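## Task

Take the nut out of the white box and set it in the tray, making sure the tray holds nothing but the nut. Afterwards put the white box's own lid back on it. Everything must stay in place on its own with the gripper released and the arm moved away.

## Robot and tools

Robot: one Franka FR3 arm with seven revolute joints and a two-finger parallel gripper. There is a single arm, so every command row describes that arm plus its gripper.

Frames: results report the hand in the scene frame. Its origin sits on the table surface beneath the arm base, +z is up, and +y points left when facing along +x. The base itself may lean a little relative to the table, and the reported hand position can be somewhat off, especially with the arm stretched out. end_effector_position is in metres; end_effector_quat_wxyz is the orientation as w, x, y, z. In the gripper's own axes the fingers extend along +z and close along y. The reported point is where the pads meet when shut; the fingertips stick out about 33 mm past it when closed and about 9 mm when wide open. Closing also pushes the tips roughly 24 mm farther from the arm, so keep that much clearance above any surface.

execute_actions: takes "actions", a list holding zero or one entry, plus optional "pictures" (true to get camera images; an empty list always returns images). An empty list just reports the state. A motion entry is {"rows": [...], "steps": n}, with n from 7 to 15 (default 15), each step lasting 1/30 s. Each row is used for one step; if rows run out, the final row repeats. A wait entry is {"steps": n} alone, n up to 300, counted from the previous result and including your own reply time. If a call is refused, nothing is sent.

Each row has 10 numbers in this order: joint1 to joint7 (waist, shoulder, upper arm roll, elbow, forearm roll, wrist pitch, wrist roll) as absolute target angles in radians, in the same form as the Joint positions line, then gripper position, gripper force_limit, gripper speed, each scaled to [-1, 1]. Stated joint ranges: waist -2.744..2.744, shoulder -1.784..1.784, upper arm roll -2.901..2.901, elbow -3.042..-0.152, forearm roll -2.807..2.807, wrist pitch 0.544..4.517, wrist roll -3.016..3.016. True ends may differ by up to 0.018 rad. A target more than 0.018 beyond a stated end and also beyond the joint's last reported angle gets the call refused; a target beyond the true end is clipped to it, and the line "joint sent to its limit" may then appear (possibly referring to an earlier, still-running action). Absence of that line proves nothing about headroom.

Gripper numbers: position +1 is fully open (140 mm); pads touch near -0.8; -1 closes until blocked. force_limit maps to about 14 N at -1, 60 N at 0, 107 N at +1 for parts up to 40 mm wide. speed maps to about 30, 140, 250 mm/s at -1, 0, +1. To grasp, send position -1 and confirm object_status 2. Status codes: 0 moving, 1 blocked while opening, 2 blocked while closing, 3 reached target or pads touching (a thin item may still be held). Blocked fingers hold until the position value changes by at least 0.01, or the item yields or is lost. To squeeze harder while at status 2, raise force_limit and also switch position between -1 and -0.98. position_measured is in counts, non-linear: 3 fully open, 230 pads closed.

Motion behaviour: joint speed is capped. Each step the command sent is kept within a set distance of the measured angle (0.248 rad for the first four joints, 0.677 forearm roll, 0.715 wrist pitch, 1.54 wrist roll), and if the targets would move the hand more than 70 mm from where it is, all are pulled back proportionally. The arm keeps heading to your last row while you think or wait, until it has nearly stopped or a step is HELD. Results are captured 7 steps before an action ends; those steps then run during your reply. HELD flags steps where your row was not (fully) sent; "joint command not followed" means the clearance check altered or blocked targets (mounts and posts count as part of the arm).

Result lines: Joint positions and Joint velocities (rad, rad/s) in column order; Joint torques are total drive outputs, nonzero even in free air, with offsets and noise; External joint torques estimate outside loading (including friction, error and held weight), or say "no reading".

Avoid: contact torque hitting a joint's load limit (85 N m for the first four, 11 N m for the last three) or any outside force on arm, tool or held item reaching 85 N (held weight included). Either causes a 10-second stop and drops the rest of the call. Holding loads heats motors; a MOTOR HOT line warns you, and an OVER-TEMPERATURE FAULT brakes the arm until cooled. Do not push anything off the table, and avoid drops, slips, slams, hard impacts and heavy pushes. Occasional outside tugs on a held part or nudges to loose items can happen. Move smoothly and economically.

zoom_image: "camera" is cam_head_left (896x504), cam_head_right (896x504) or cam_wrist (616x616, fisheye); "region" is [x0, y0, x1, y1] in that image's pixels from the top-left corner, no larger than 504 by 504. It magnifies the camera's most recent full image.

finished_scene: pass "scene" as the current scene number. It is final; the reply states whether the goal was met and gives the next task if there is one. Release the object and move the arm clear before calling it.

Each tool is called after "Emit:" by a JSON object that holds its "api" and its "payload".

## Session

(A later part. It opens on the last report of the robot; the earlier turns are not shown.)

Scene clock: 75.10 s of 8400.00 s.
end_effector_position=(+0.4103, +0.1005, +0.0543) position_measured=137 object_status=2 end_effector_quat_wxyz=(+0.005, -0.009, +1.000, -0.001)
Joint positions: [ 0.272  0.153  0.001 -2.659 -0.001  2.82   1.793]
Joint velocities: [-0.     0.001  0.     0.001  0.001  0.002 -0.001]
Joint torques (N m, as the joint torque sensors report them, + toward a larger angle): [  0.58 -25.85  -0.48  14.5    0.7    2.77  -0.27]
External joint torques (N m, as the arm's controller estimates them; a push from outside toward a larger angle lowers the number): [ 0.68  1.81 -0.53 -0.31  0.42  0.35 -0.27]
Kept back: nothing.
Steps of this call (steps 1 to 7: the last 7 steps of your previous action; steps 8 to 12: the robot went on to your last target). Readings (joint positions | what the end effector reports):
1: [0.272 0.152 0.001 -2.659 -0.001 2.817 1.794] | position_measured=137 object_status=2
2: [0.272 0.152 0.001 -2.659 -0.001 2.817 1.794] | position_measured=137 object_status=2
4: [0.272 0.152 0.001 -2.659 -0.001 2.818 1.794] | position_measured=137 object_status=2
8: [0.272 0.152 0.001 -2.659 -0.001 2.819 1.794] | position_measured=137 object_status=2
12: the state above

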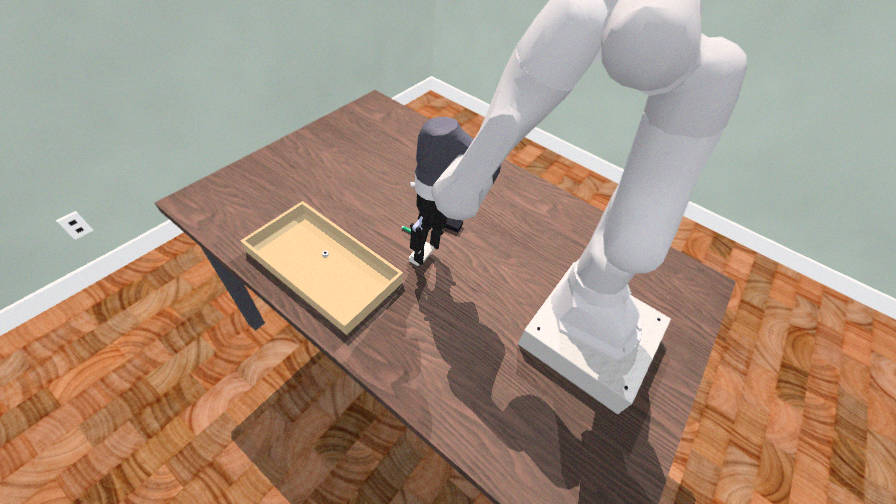

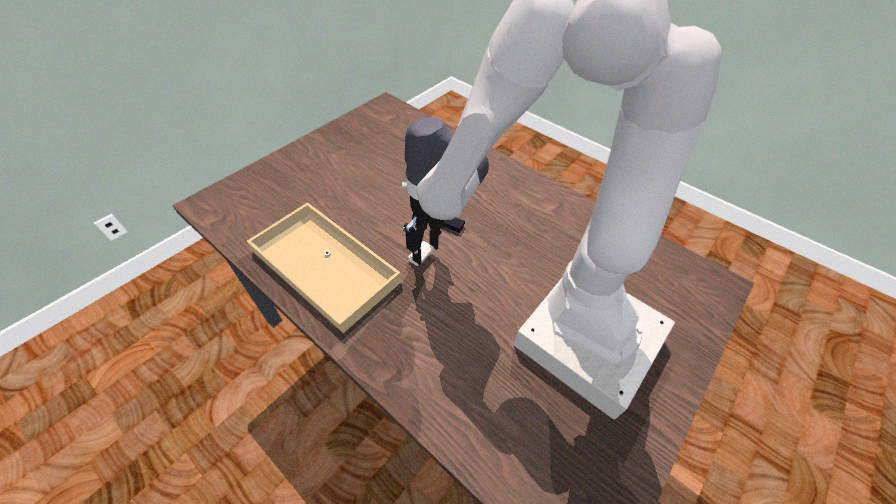

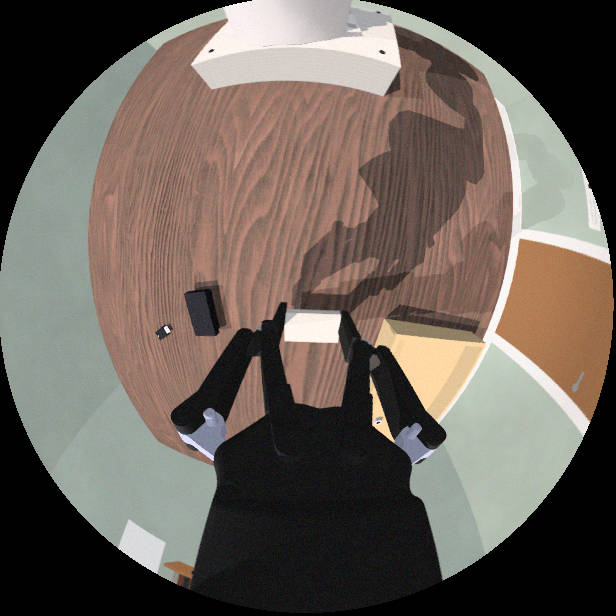

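Box hidden; continue down slowly.

Emit:
{"api": "execute_actions", "payload": {"actions": [{"rows":[[0.272,0.16,0,-2.659,0,2.826,1.79,-1,-0.3,-0.6],[0.272,0.165,0,-2.659,0,2.83,1.79,-1,-0.3,-0.6],[0.272,0.17,0,-2.659,0,2.835,1.79,-1,-0.3,-0.6],[0.272,0.175,0,-2.659,0,2.84,1.79,-1,-0.3,-0.6]],"steps":15}]}}

Emit:
{"api": "execute_actions", "payload": {"actions": [{"steps":12}], "pictures": true}}

Emit:
{"api": "zoom_image", "payload": {"camera": "cam_wrist", "region": [230,260,390,380]}}

Emit:
{"api": "zoom_image", "payload": {"camera": "cam_head_right", "region": [390,220,470,280]}}

Scene clock: 75.77 s of 8400.00 s.
end_effector_position=(+0.4150, +0.1016, +0.0537) position_measured=137 object_status=2 end_effector_quat_wxyz=(+0.011, -0.010, +1.000, +0.001)
Joint positions: [ 0.272  0.16   0.001 -2.656 -0.001  2.836  1.793]
Joint velocities: [ 0.     0.013 -0.001  0.004  0.     0.042 -0.002]
Joint torques (N m, as the joint torque sensors report them, + toward a larger angle): [  0.39 -19.48  -0.26  10.93   0.65   2.15  -0.2 ]
External joint torques (N m, as the arm's controller estimates them; a push from outside toward a larger angle lowers the number): [ 0.47  8.54 -0.34 -3.81  0.38 -0.29 -0.2 ]
Steps of this call (steps 1 to 12: the robot went on to your last target; steps 13 to 20: the first 8 steps of this action). Readings (joint positions | what the end effector reports):
13: [0.272 0.153 0.001 -2.659 -0.001 2.821 1.793] | position_measured=137 object_status=2
14: [0.272 0.154 0.001 -2.659 -0.001 2.822 1.793] | position_measured=137 object_status=2
16: [0.272 0.157 0.001 -2.658 -0.001 2.827 1.793] | position_measured=137 object_status=2
20: the state above

Scene clock: 76.17 s of 8400.00 s.
end_effector_position=(+0.4163, +0.1020, +0.0536) position_measured=137 object_status=2 end_effector_quat_wxyz=(+0.013, -0.010, +1.000, +0.001)
Joint positions: [ 0.272  0.162  0.001 -2.656 -0.001  2.842  1.792]
Joint velocities: [-0.     0.001 -0.001  0.    -0.001  0.003 -0.   ]
Joint torques (N m, as the joint torque sensors report them, + toward a larger angle): [  0.87 -19.81  -0.96  11.73   0.73   2.22  -0.18]
External joint torques (N m, as the arm's controller estimates them; a push from outside toward a larger angle lowers the number): [ 1.    8.21 -0.99 -3.09  0.45 -0.25 -0.18]
Kept back: nothing.
Steps of this call (steps 1 to 7: the last 7 steps of your previous action; steps 8 to 12: the robot went on to your last target). Readings (joint positions | what the end effector reports):
1: [0.272 0.160 0.001 -2.656 -0.001 2.837 1.793] | position_measured=137 object_status=2
2: [0.272 0.161 0.001 -2.656 -0.001 2.838 1.793] | position_measured=137 object_status=2
4: [0.272 0.161 0.001 -2.656 -0.001 2.839 1.793] | position_measured=137 object_status=2
8: [0.272 0.161 0.001 -2.656 -0.001 2.841 1.792] | position_measured=137 object_status=2
12: the state above

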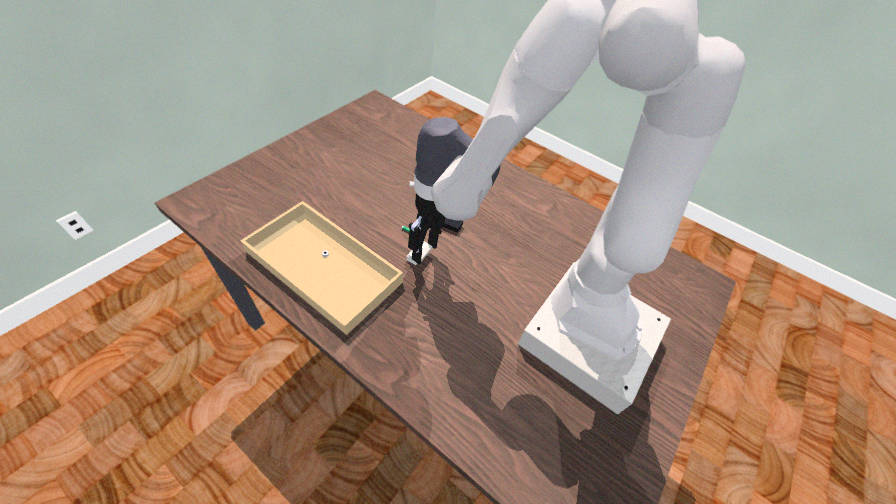

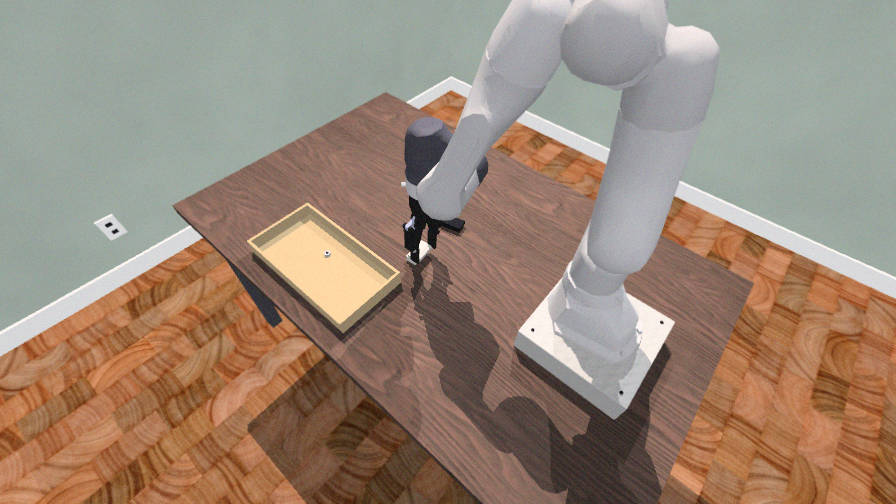

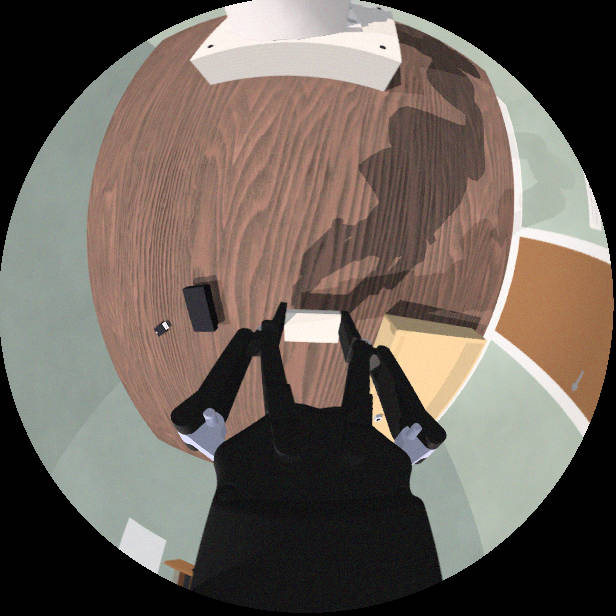

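Region (230, 260, 390, 380) of cam_wrist's 616x616 image, scaled by 3.150, with more detail than that image has; it fills the top 378 rows of this view, and the rest is white.

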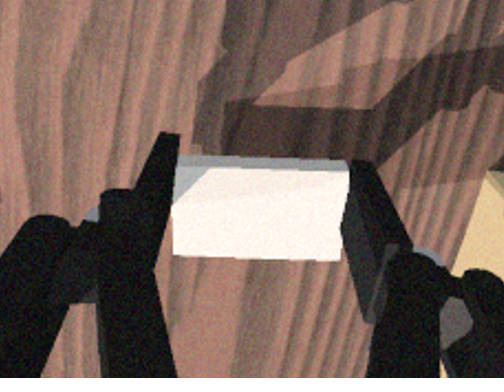

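Region (390, 220, 470, 280) of cam_head_right's 896x504 image, scaled by 6.300, with more detail than that image has; it fills the top 378 rows of this view, and the rest is white.

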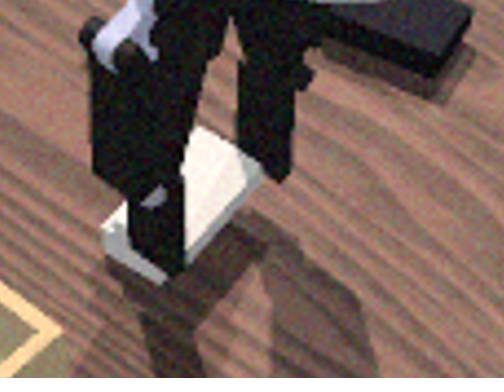

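Emit:
{"api": "execute_actions", "payload": {"actions": [{"rows":[[0.272,0.158,0,-2.657,0,2.83,1.79,0.15,-0.3,-0.5]],"steps":15}]}}

Emit:
{"api": "execute_actions", "payload": {"actions": [{"rows":[[0.272,0.0,0,-2.7,0,2.7,1.79,0.15,-0.3,-0.5]],"steps":15}]}}

Emit:
{"api": "execute_actions", "payload": {"actions": [{"rows":[[0.272,-0.15,0,-2.75,0,2.6,1.79,0.15,-0.3,-0.5]],"steps":15}]}}

Emit:
{"api": "execute_actions", "payload": {"actions": [{"steps":15}], "pictures": true}}

Emit:
{"api": "zoom_image", "payload": {"camera": "cam_wrist", "region": [250,260,370,350]}}

Emit:
{"api": "zoom_image", "payload": {"camera": "cam_head_right", "region": [390,220,470,280]}}

Scene clock: 76.90 s of 8400.00 s.
end_effector_position=(+0.4150, +0.1016, +0.0540) position_measured=110 object_status=0 end_effector_quat_wxyz=(+0.011, -0.010, +1.000, +0.001)
Joint positions: [ 0.272  0.159  0.001 -2.656 -0.001  2.835  1.792]
Joint velocities: [ 0.001  0.001  0.001  0.    -0.    -0.014 -0.001]
Joint torques (N m, as the joint torque sensors report them, + toward a larger angle): [  0.45 -29.05  -1.08  12.45   0.63   2.13  -0.16]
External joint torques (N m, as the arm's controller estimates them; a push from outside toward a larger angle lowers the number): [ 0.51 -1.09 -1.18 -2.4   0.36 -0.33 -0.16]
Steps of this call (steps 1 to 14: the robot went on to your last target; steps 15 to 22: the first 8 steps of this action). Readings (joint positions | what the end effector reports):
15: [0.272 0.161 0.001 -2.656 -0.001 2.841 1.792] | position_measured=137 object_status=0
16: [0.272 0.159 0.001 -2.656 -0.001 2.840 1.792] | position_measured=137 object_status=0
18: [0.272 0.159 0.001 -2.656 -0.001 2.838 1.792] | position_measured=124 object_status=0
22: the state above

Scene clock: 77.40 s of 8400.00 s.
end_effector_position=(+0.4107, +0.1005, +0.0987) position_measured=110 object_status=3 end_effector_quat_wxyz=(+0.018, -0.010, +1.000, +0.003)
Joint positions: [ 0.272  0.003  0.    -2.693 -0.001  2.732  1.792]
Joint velocities: [-0.    -0.045  0.    -0.044 -0.    -0.172  0.001]
Joint torques (N m, as the joint torque sensors report them, + toward a larger angle): [  0.68 -24.2   -0.39  13.23   0.7    2.08  -0.19]
External joint torques (N m, as the arm's controller estimates them; a push from outside toward a larger angle lowers the number): [ 0.75 -1.28 -0.32 -2.89  0.33 -0.28 -0.19]
Steps of this call (steps 1 to 7: the last 7 steps of your previous action; steps 8 to 15: the first 8 steps of this action). Readings (joint positions | what the end effector reports):
8: [0.272 0.137 0.000 -2.668 -0.001 2.813 1.792] | position_measured=110 object_status=3
9: [0.272 0.095 0.000 -2.683 -0.001 2.791 1.792] | position_measured=110 object_status=3
11: [0.272 0.035 0.000 -2.690 -0.001 2.763 1.792] | position_measured=110 object_status=3
15: the state above

Scene clock: 77.90 s of 8400.00 s.
end_effector_position=(+0.3907, +0.0956, +0.1321) position_measured=110 object_status=3 end_effector_quat_wxyz=(+0.015, -0.009, +1.000, +0.002)
Joint positions: [ 0.272 -0.147  0.    -2.744 -0.001  2.626  1.792]
Joint velocities: [-0.    -0.046 -0.    -0.045  0.001 -0.14   0.001]
Joint torques (N m, as the joint torque sensors report them, + toward a larger angle): [  0.39 -21.14  -0.71  14.94   0.73   2.06  -0.22]
External joint torques (N m, as the arm's controller estimates them; a push from outside toward a larger angle lowers the number): [ 0.53 -1.47 -0.43 -3.03  0.29 -0.34 -0.22]
Steps of this call (steps 1 to 7: the last 7 steps of your previous action; steps 8 to 15: the first 8 steps of this action). Readings (joint positions | what the end effector reports):
8: [0.272 -0.021 0.000 -2.711 -0.001 2.694 1.792] | position_measured=110 object_status=3
9: [0.272 -0.062 0.000 -2.728 -0.001 2.675 1.792] | position_measured=110 object_status=3
11: [0.272 -0.117 0.000 -2.738 -0.001 2.652 1.792] | position_measured=110 object_status=3
15: the state above

Scene clock: 78.40 s of 8400.00 s.
end_effector_position=(+0.3816, +0.0934, +0.1290) position_measured=110 object_status=3 end_effector_quat_wxyz=(+0.003, -0.009, +1.000, -0.001)
Joint positions: [ 0.272 -0.148  0.    -2.748 -0.001  2.604  1.792]
Joint velocities: [ 0.    -0.     0.001 -0.    -0.001 -0.007 -0.001]
Joint torques (N m, as the joint torque sensors report them, + toward a larger angle): [  1.07 -22.21  -0.7   16.38   0.73   2.12  -0.19]
External joint torques (N m, as the arm's controller estimates them; a push from outside toward a larger angle lowers the number): [ 1.16 -1.29 -0.47 -2.01  0.3  -0.3  -0.19]
Kept back: nothing.
Steps of this call (steps 1 to 7: the last 7 steps of your previous action; steps 8 to 15: the robot went on to your last target). Readings (joint positions | what the end effector reports):
1: [0.272 -0.148 0.000 -2.745 -0.001 2.622 1.792] | position_measured=110 object_status=3
2: [0.272 -0.148 0.000 -2.746 -0.001 2.619 1.792] | position_measured=110 object_status=3
4: [0.272 -0.148 0.000 -2.747 -0.001 2.613 1.792] | position_measured=110 object_status=3
8: [0.272 -0.148 0.000 -2.748 -0.001 2.607 1.792] | position_measured=110 object_status=3
15: the state above

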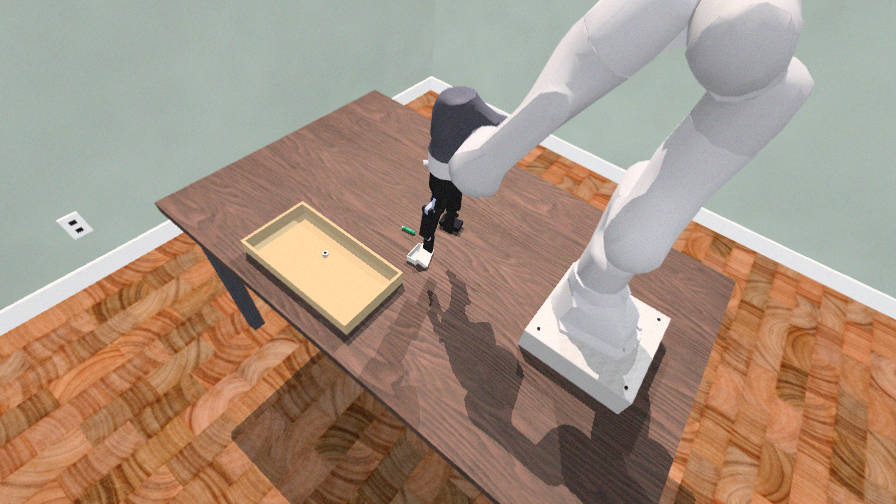

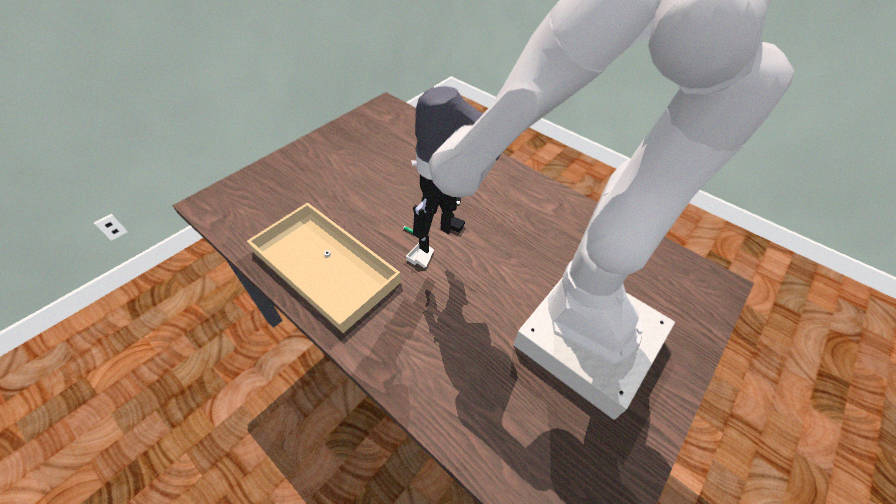

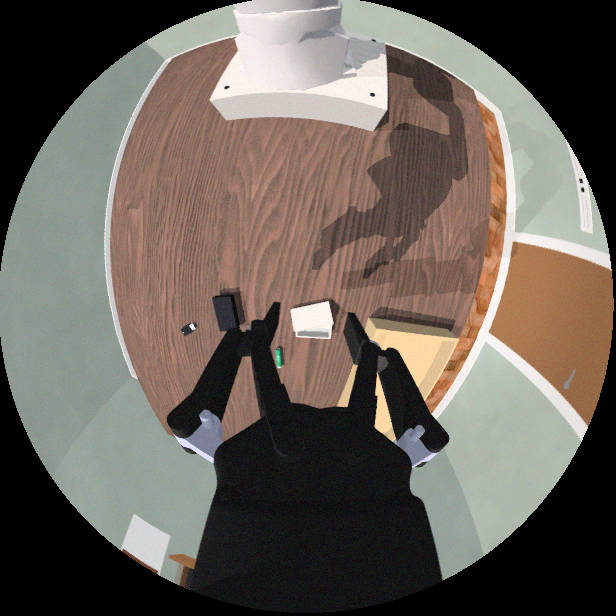

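Region (250, 260, 370, 350) of cam_wrist's 616x616 image, scaled by 4.200, with more detail than that image has; it fills the top 378 rows of this view, and the rest is white.

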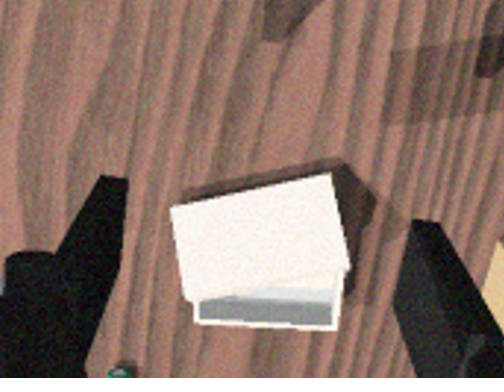

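Region (390, 220, 470, 280) of cam_head_right's 896x504 image, scaled by 6.300, with more detail than that image has; it fills the top 378 rows of this view, and the rest is white.

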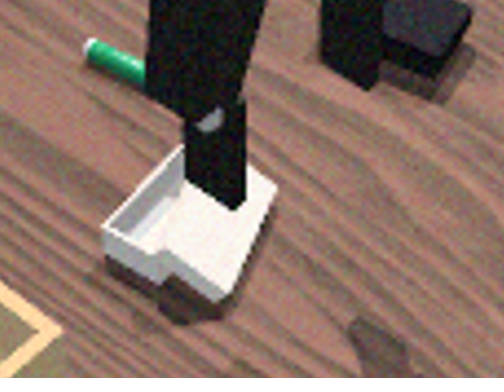

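Emit:
{"api": "execute_actions", "payload": {"actions": [{"rows":[[0.272,0.03,0,-2.69,0,2.74,1.7,0.2,-0.3,-0.5],[0.272,0.05,0,-2.69,0,2.76,1.7,0.2,-0.3,-0.5],[0.272,0.078,0,-2.689,0,2.78,1.7,0.2,-0.3,-0.5]],"steps":15}]}}

Emit:
{"api": "execute_actions", "payload": {"actions": [{"steps":35}], "pictures": true}}

Emit:
{"api": "zoom_image", "payload": {"camera": "cam_wrist", "region": [230,260,390,380]}}

Scene clock: 79.50 s of 8400.00 s.
end_effector_position=(+0.3872, +0.0947, +0.0689) position_measured=104 object_status=0 end_effector_quat_wxyz=(-0.016, -0.035, +0.999, -0.005)
Joint positions: [ 0.272  0.073  0.    -2.697 -0.001  2.735  1.741]
Joint velocities: [ 0.     0.109 -0.002  0.035 -0.     0.237 -0.127]
Joint torques (N m, as the joint torque sensors report them, + toward a larger angle): [  0.3  -27.38  -0.87  17.7    0.64   3.27  -0.14]
External joint torques (N m, as the arm's controller estimates them; a push from outside toward a larger angle lowers the number): [ 0.4   2.05 -0.85  0.27  0.33  0.58 -0.15]
Steps of this call (steps 1 to 15: the robot went on to your last target; steps 16 to 25: nothing new was sent; steps 26 to 33: the first 8 steps of this action). Readings (joint positions | what the end effector reports):
26: [0.272 -0.121 0.000 -2.733 -0.001 2.622 1.785] | position_measured=110 object_status=0
27: [0.272 -0.070 0.000 -2.713 -0.001 2.648 1.776] | position_measured=106 object_status=0
29: [0.272 0.015 0.000 -2.699 -0.001 2.691 1.762] | position_measured=104 object_status=0
33: the state above

Scene clock: 80.67 s of 8400.00 s.
end_effector_position=(+0.4029, +0.0985, +0.0728) position_measured=104 object_status=3 end_effector_quat_wxyz=(+0.006, -0.054, +0.999, -0.001)
Joint positions: [ 0.272  0.076  0.    -2.691 -0.001  2.777  1.704]
Joint velocities: [ 0.    -0.001  0.    -0.    -0.     0.002 -0.002]
Joint torques (N m, as the joint torque sensors report them, + toward a larger angle): [  0.7  -25.32  -0.25  16.03   0.65   2.87  -0.36]
External joint torques (N m, as the arm's controller estimates them; a push from outside toward a larger angle lowers the number): [ 0.74  0.66 -0.28  0.39  0.35  0.44 -0.36]
Kept back: nothing.
Steps of this call (steps 1 to 7: the last 7 steps of your previous action; steps 8 to 30: the robot went on to your last target; steps 31 to 35: nothing new was sent). Readings (joint positions | what the end effector reports):
1: [0.272 0.075 0.000 -2.696 -0.001 2.743 1.737] | position_measured=104 object_status=3
2: [0.272 0.076 0.000 -2.694 -0.001 2.749 1.734] | position_measured=104 object_status=3
4: [0.272 0.076 0.000 -2.692 -0.001 2.758 1.728] | position_measured=104 object_status=3
8: [0.272 0.076 0.000 -2.691 -0.001 2.769 1.719] | position_measured=104 object_status=3
35: the state above
The arm was judged still, so your last target was given up. Only a new action makes it travel on or press farther. Fingers that are still opening or closing keep moving.

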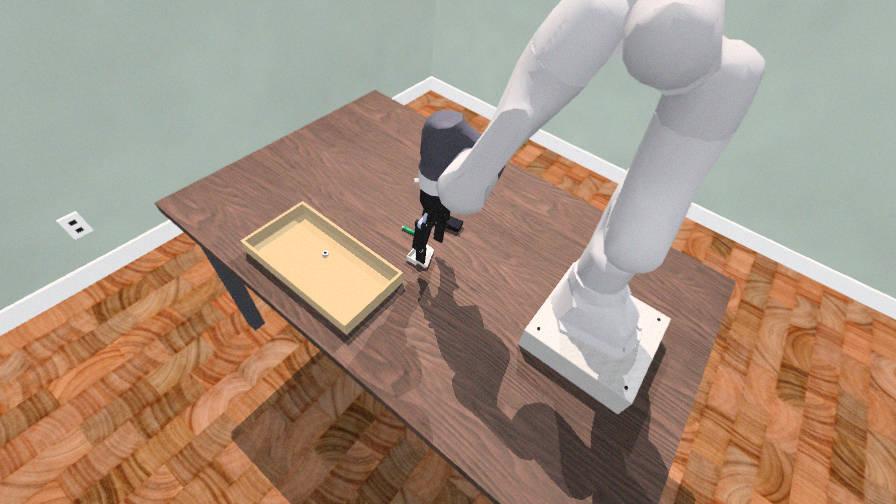

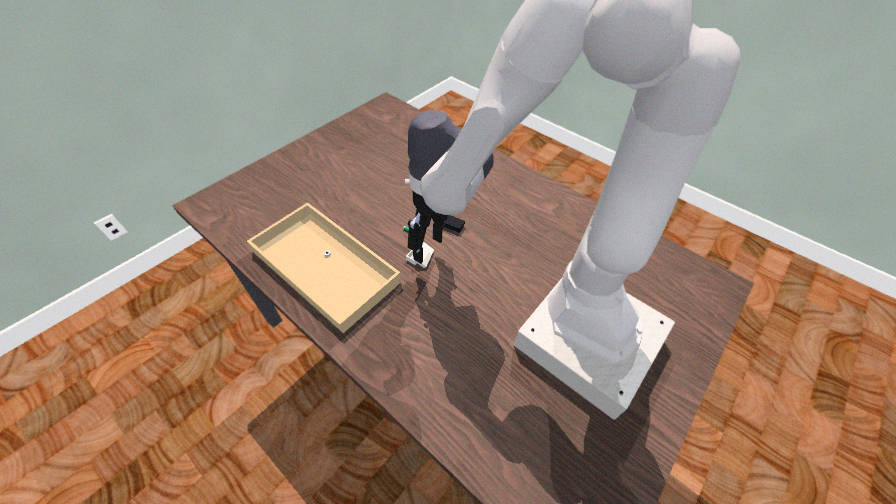

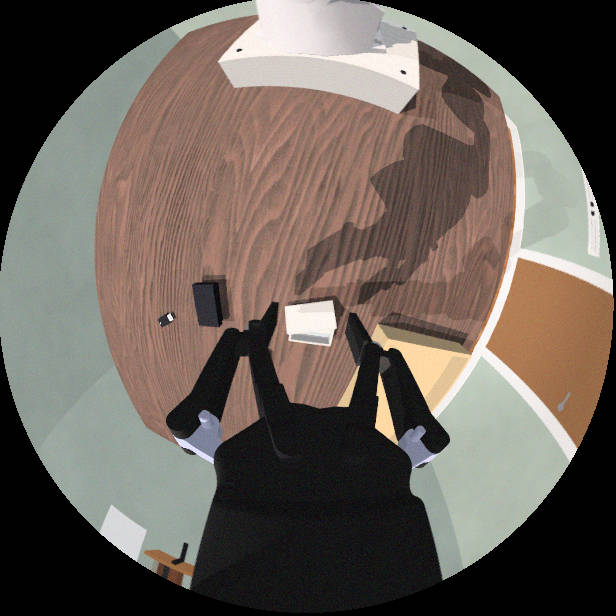

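Region (230, 260, 390, 380) of cam_wrist's 616x616 image, scaled by 3.150, with more detail than that image has; it fills the top 378 rows of this view, and the rest is white.

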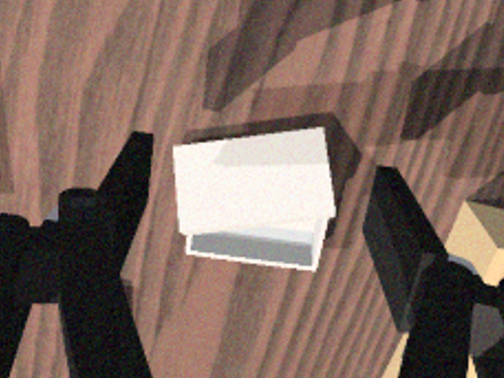

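Emit:
{"api": "execute_actions", "payload": {"actions": [{"rows":[[0.268,0.065,0,-2.715,0,2.79,1.58,0.2,-0.3,-0.5],[0.268,0.065,0,-2.715,0,2.8,1.58,0.2,-0.3,-0.5],[0.268,0.07,0,-2.715,0,2.81,1.58,0.2,-0.3,-0.5],[0.268,0.08,0,-2.715,0,2.82,1.58,0.2,-0.3,-0.5],[0.268,0.09,0,-2.715,0,2.83,1.58,0.2,-0.3,-0.5],[0.268,0.1,0,-2.715,0,2.84,1.58,0.2,-0.3,-0.5],[0.268,0.11,0,-2.715,0,2.85,1.58,0.2,-0.3,-0.5],[0.268,0.12,0,-2.715,0,2.85,1.58,0.2,-0.3,-0.5],[0.268,0.128,0,-2.715,0,2.85,1.58,0.2,-0.3,-0.5]],"steps":15}]}}

Emit:
{"api": "execute_actions", "payload": {"actions": [{"steps":25}], "pictures": true}}

Emit:
{"api": "zoom_image", "payload": {"camera": "cam_wrist", "region": [230,260,390,380]}}

Scene clock: 81.87 s of 8400.00 s.
end_effector_position=(+0.3962, +0.0962, +0.0619) position_measured=104 object_status=3 end_effector_quat_wxyz=(+0.006, -0.088, +0.996, -0.001)
Joint positions: [ 0.271  0.097  0.    -2.711 -0.001  2.819  1.634]
Joint velocities: [-0.001  0.267  0.    -0.011  0.001  0.178 -0.169]
Joint torques (N m, as the joint torque sensors report them, + toward a larger angle): [ -1.56 -25.68  -0.54  11.86   0.65   2.83  -0.29]
External joint torques (N m, as the arm's controller estimates them; a push from outside toward a larger angle lowers the number): [-1.49  0.79 -0.56 -2.55  0.37  0.5  -0.29]
Steps of this call (steps 1 to 28: nothing new was sent; steps 29 to 36: the first 8 steps of this action). Readings (joint positions | what the end effector reports):
29: [0.272 0.074 0.000 -2.695 -0.001 2.780 1.693] | position_measured=104 object_status=3
30: [0.272 0.071 0.000 -2.701 -0.001 2.782 1.682] | position_measured=104 object_status=3
32: [0.271 0.071 0.000 -2.708 -0.001 2.792 1.663] | position_measured=104 object_status=3
36: the state above

Scene clock: 82.70 s of 8400.00 s.
end_effector_position=(+0.3931, +0.0954, +0.0518) position_measured=104 object_status=3 end_effector_quat_wxyz=(+0.004, -0.111, +0.994, -0.001)
Joint positions: [ 0.271  0.126  0.    -2.714 -0.001  2.847  1.587]
Joint velocities: [ 0.001  0.001 -0.001  0.    -0.001  0.002 -0.01 ]
Joint torques (N m, as the joint torque sensors report them, + toward a larger angle): [ -1.07 -24.82  -0.77  12.79   0.63   2.79  -0.19]
External joint torques (N m, as the arm's controller estimates them; a push from outside toward a larger angle lowers the number): [-1.01  1.48 -0.82 -1.53  0.38  0.36 -0.19]
Kept back: nothing.
Steps of this call (steps 1 to 7: the last 7 steps of your previous action; steps 8 to 25: the robot went on to your last target). Readings (joint positions | what the end effector reports):
1: [0.271 0.106 0.000 -2.711 -0.001 2.824 1.629] | position_measured=104 object_status=3
2: [0.271 0.114 0.000 -2.712 -0.001 2.828 1.624] | position_measured=104 object_status=3
4: [0.271 0.123 0.000 -2.714 -0.001 2.834 1.616] | position_measured=104 object_status=3
8: [0.271 0.126 0.000 -2.714 -0.001 2.841 1.605] | position_measured=104 object_status=3
25: the state above

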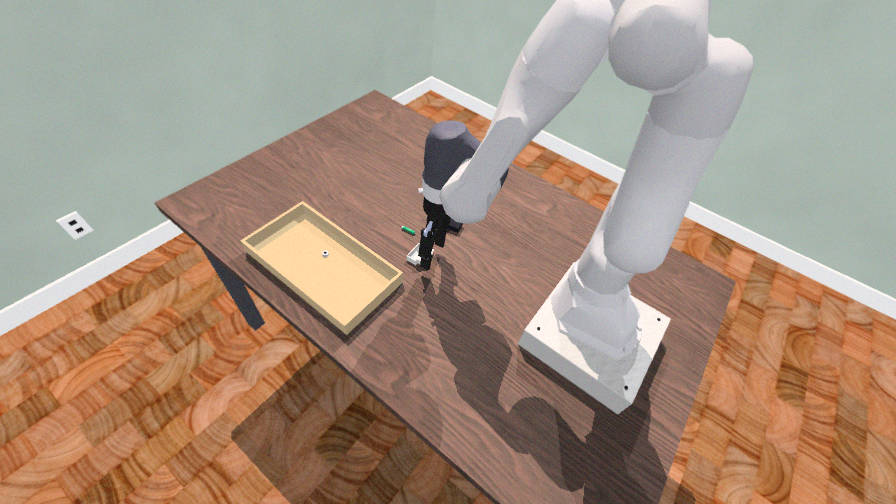

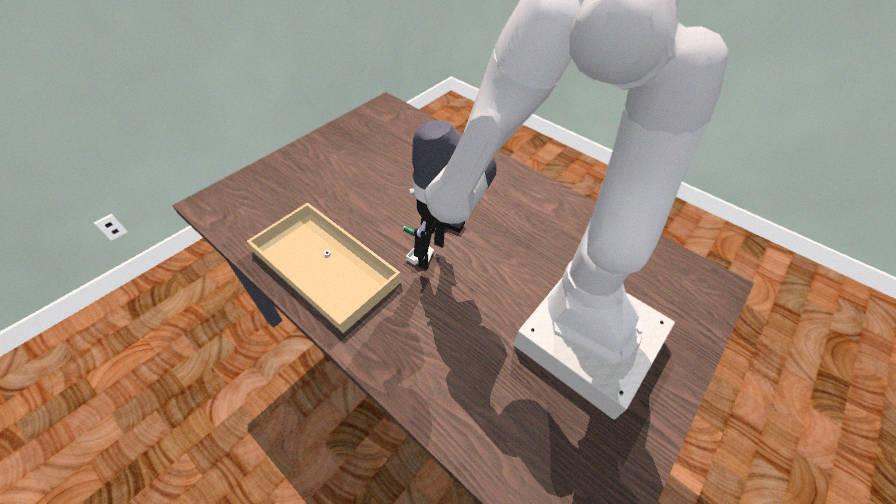

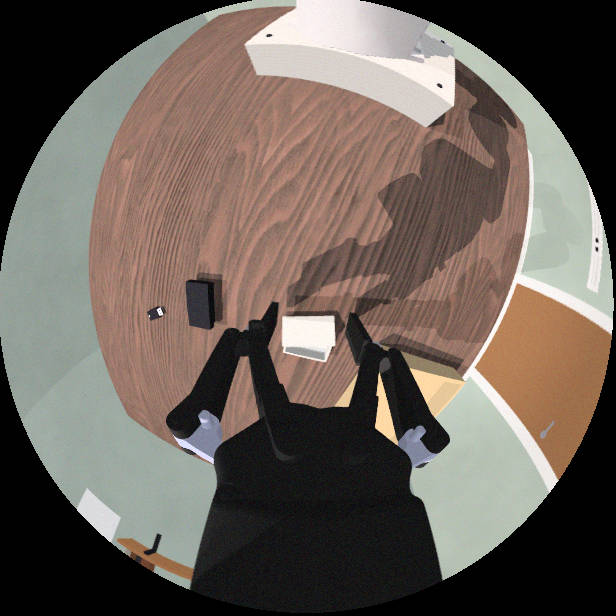

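Region (230, 260, 390, 380) of cam_wrist's 616x616 image, scaled by 3.150, with more detail than that image has; it fills the top 378 rows of this view, and the rest is white.

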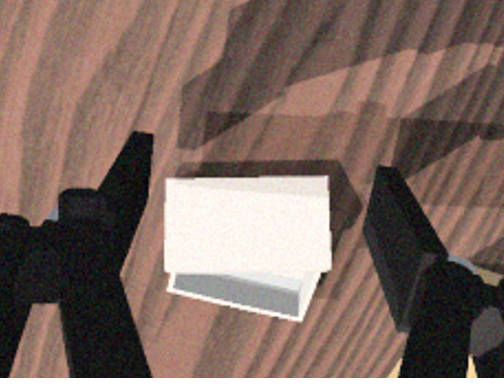

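Emit:
{"api": "execute_actions", "payload": {"actions": [{"rows":[[0.266,0.116,0,-2.715,0,2.84,1.58,0.19,-0.3,-0.6],[0.266,0.116,0,-2.715,0,2.84,1.58,0.19,-0.3,-0.6],[0.266,0.116,0,-2.715,0,2.84,1.58,0.19,-0.3,-0.6],[0.266,0.116,0,-2.715,0,2.84,1.58,0.19,-0.3,-0.6],[0.266,0.116,0,-2.715,0,2.84,1.58,-1,-0.3,-0.6]],"steps":15}]}}

Emit:
{"api": "execute_actions", "payload": {"actions": [{"steps":20}]}}

Emit:
{"api": "execute_actions", "payload": {"actions": [{"rows":[[0.266,0.105,0,-2.715,0,2.83,1.62,-1,-0.3,-0.6],[0.266,0.105,0,-2.715,0,2.825,1.65,-1,-0.3,-0.6],[0.266,0.105,0,-2.715,0,2.825,1.7,-1,-0.3,-0.6],[0.266,0.112,0,-2.7,0,2.82,1.75,-1,-0.3,-0.6],[0.266,0.12,0,-2.685,0,2.812,1.81,-1,-0.3,-0.6]],"steps":15}]}}

Emit:
{"api": "execute_actions", "payload": {"actions": [{"steps":40}], "pictures": true}}

Emit:
{"api": "zoom_image", "payload": {"camera": "cam_wrist", "region": [230,260,390,380]}}

Emit:
{"api": "zoom_image", "payload": {"camera": "cam_head_right", "region": [390,220,470,280]}}

Scene clock: 85.27 s of 8400.00 s.
end_effector_position=(+0.3951, +0.0951, +0.0550) position_measured=116 object_status=0 end_effector_quat_wxyz=(+0.006, -0.112, +0.994, -0.001)
Joint positions: [ 0.269  0.118  0.    -2.714 -0.001  2.844  1.583]
Joint velocities: [ 0.    -0.002  0.002 -0.     0.001 -0.007  0.   ]
Joint torques (N m, as the joint torque sensors report them, + toward a larger angle): [ -0.55 -26.68  -0.89  13.64   0.64   2.17  -0.28]
External joint torques (N m, as the arm's controller estimates them; a push from outside toward a larger angle lowers the number): [-0.58 -0.55 -1.04 -0.79  0.4  -0.26 -0.28]
Steps of this call (steps 1 to 15: the robot went on to your last target; steps 16 to 69: nothing new was sent; steps 70 to 77: the first 8 steps of this action). Readings (joint positions | what the end effector reports):
70: [0.270 0.125 0.000 -2.714 -0.001 2.847 1.583] | position_measured=104 object_status=0
71: [0.270 0.123 0.000 -2.714 -0.001 2.846 1.583] | position_measured=105 object_status=0
73: [0.269 0.119 0.000 -2.714 -0.001 2.845 1.583] | position_measured=105 object_status=0
77: the state above

Scene clock: 85.93 s of 8400.00 s.
end_effector_position=(+0.3947, +0.0949, +0.0550) position_measured=196 object_status=0 end_effector_quat_wxyz=(+0.006, -0.112, +0.994, -0.001)
Joint positions: [ 0.269  0.117  0.    -2.714 -0.001  2.842  1.583]
Joint velocities: [-0.    -0.001  0.001 -0.001  0.001 -0.001 -0.   ]
Joint torques (N m, as the joint torque sensors report them, + toward a larger angle): [ -0.11 -26.93  -0.56  12.72   0.6    2.17  -0.16]
External joint torques (N m, as the arm's controller estimates them; a push from outside toward a larger angle lowers the number): [-0.07 -0.7  -0.63 -1.74  0.35 -0.27 -0.16]
Kept back: nothing.
Steps of this call (steps 1 to 7: the last 7 steps of your previous action; steps 8 to 15: the robot went on to your last target; steps 16 to 20: nothing new was sent). Readings (joint positions | what the end effector reports):
1: [0.269 0.118 0.000 -2.714 -0.001 2.843 1.583] | position_measured=120 object_status=0
2: [0.269 0.118 0.000 -2.714 -0.001 2.843 1.583] | position_measured=124 object_status=0
4: [0.269 0.118 0.000 -2.714 -0.001 2.843 1.583] | position_measured=132 object_status=0
8: [0.269 0.118 0.000 -2.714 -0.001 2.843 1.583] | position_measured=148 object_status=0
20: the state above
The arm was judged still, so your last target was given up. Only a new action makes it travel on or press farther. Fingers that are still opening or closing keep moving.

Scene clock: 86.20 s of 8400.00 s.
end_effector_position=(+0.4039, +0.0972, +0.0604) position_measured=228 object_status=0 end_effector_quat_wxyz=(+0.009, -0.063, +0.998, -0.000)
Joint positions: [ 0.269  0.116  0.    -2.691 -0.001  2.824  1.682]
Joint velocities: [ 0.001  0.016 -0.     0.074 -0.    -0.049  0.411]
Joint torques (N m, as the joint torque sensors report them, + toward a larger angle): [ -1.12 -23.46  -0.82  15.95   0.53   1.93   0.25]
External joint torques (N m, as the arm's controller estimates them; a push from outside toward a larger angle lowers the number): [-1.1   2.76 -0.91  2.05  0.28 -0.36  0.25]
Steps of this call (steps 1 to 8: the first 8 steps of this action). Readings (joint positions | what the end effector reports):
1: [0.269 0.116 0.000 -2.715 -0.001 2.841 1.586] | position_measured=200 object_status=0
2: [0.269 0.113 0.000 -2.715 -0.001 2.838 1.592] | position_measured=204 object_status=0
4: [0.269 0.110 0.000 -2.712 -0.001 2.834 1.616] | position_measured=212 object_status=0
8: the state above

Scene clock: 87.53 s of 8400.00 s.
end_effector_position=(+0.4032, +0.0970, +0.0600) position_measured=232 object_status=3 end_effector_quat_wxyz=(+0.005, -0.001, +1.000, -0.000)
Joint positions: [ 0.269  0.118  0.    -2.687 -0.001  2.814  1.805]
Joint velocities: [-0.     0.    -0.     0.001 -0.    -0.     0.005]
Joint torques (N m, as the joint torque sensors report them, + toward a larger angle): [ -0.55 -25.4   -0.55  15.38   0.66   2.12   0.02]
External joint torques (N m, as the arm's controller estimates them; a push from outside toward a larger angle lowers the number): [-0.48  1.38 -0.59  0.34  0.38 -0.33  0.02]
Kept back: nothing.
Steps of this call (steps 1 to 7: the last 7 steps of your previous action; steps 8 to 40: the robot went on to your last target). Readings (joint positions | what the end effector reports):
1: [0.269 0.117 0.000 -2.690 -0.001 2.822 1.695] | position_measured=232 object_status=0
2: [0.269 0.117 0.000 -2.688 -0.001 2.821 1.707] | position_measured=232 object_status=0
4: [0.269 0.118 0.000 -2.688 -0.001 2.819 1.727] | position_measured=232 object_status=0
8: [0.269 0.118 0.000 -2.687 -0.001 2.816 1.755] | position_measured=232 object_status=3
40: the state above

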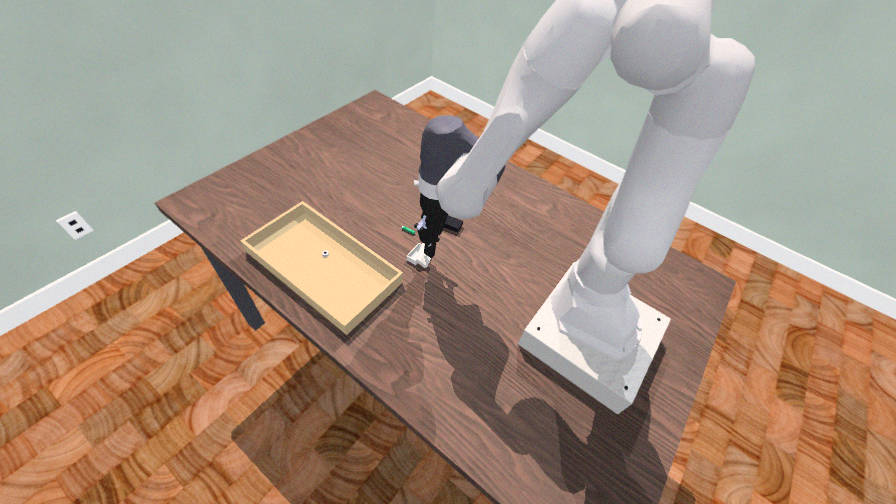

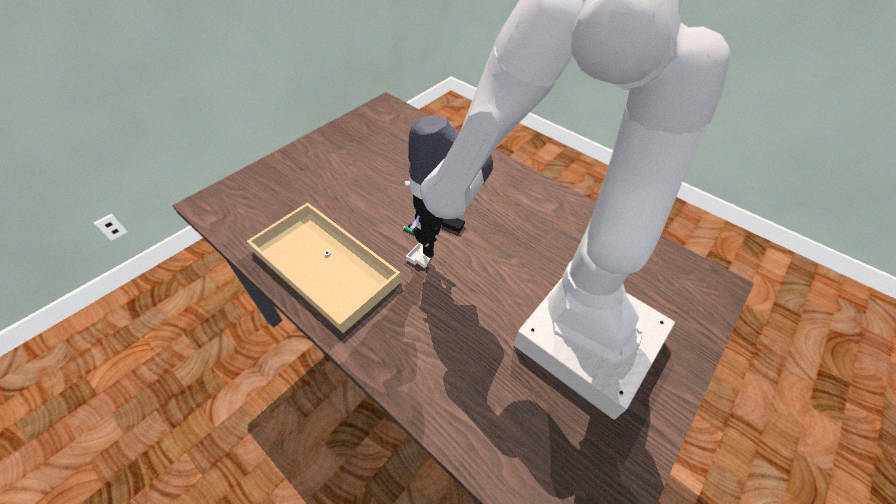

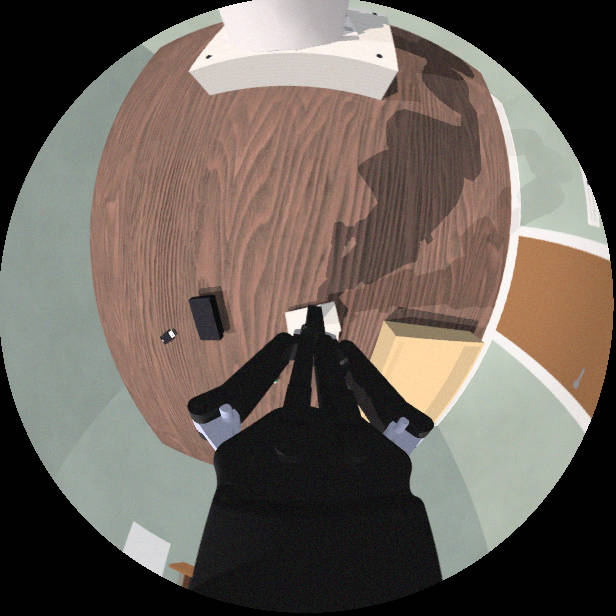

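Region (230, 260, 390, 380) of cam_wrist's 616x616 image, scaled by 3.150, with more detail than that image has; it fills the top 378 rows of this view, and the rest is white.

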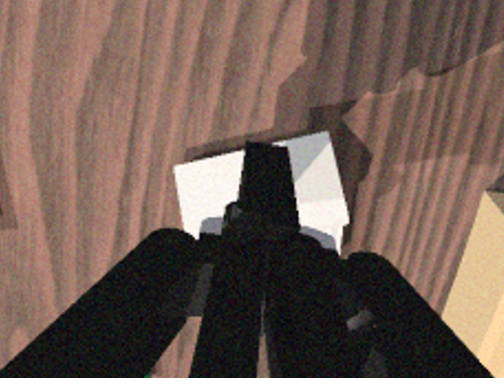

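Region (390, 220, 470, 280) of cam_head_right's 896x504 image, scaled by 6.300, with more detail than that image has; it fills the top 378 rows of this view, and the rest is white.

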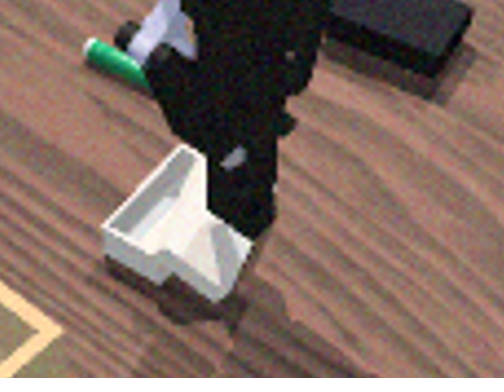

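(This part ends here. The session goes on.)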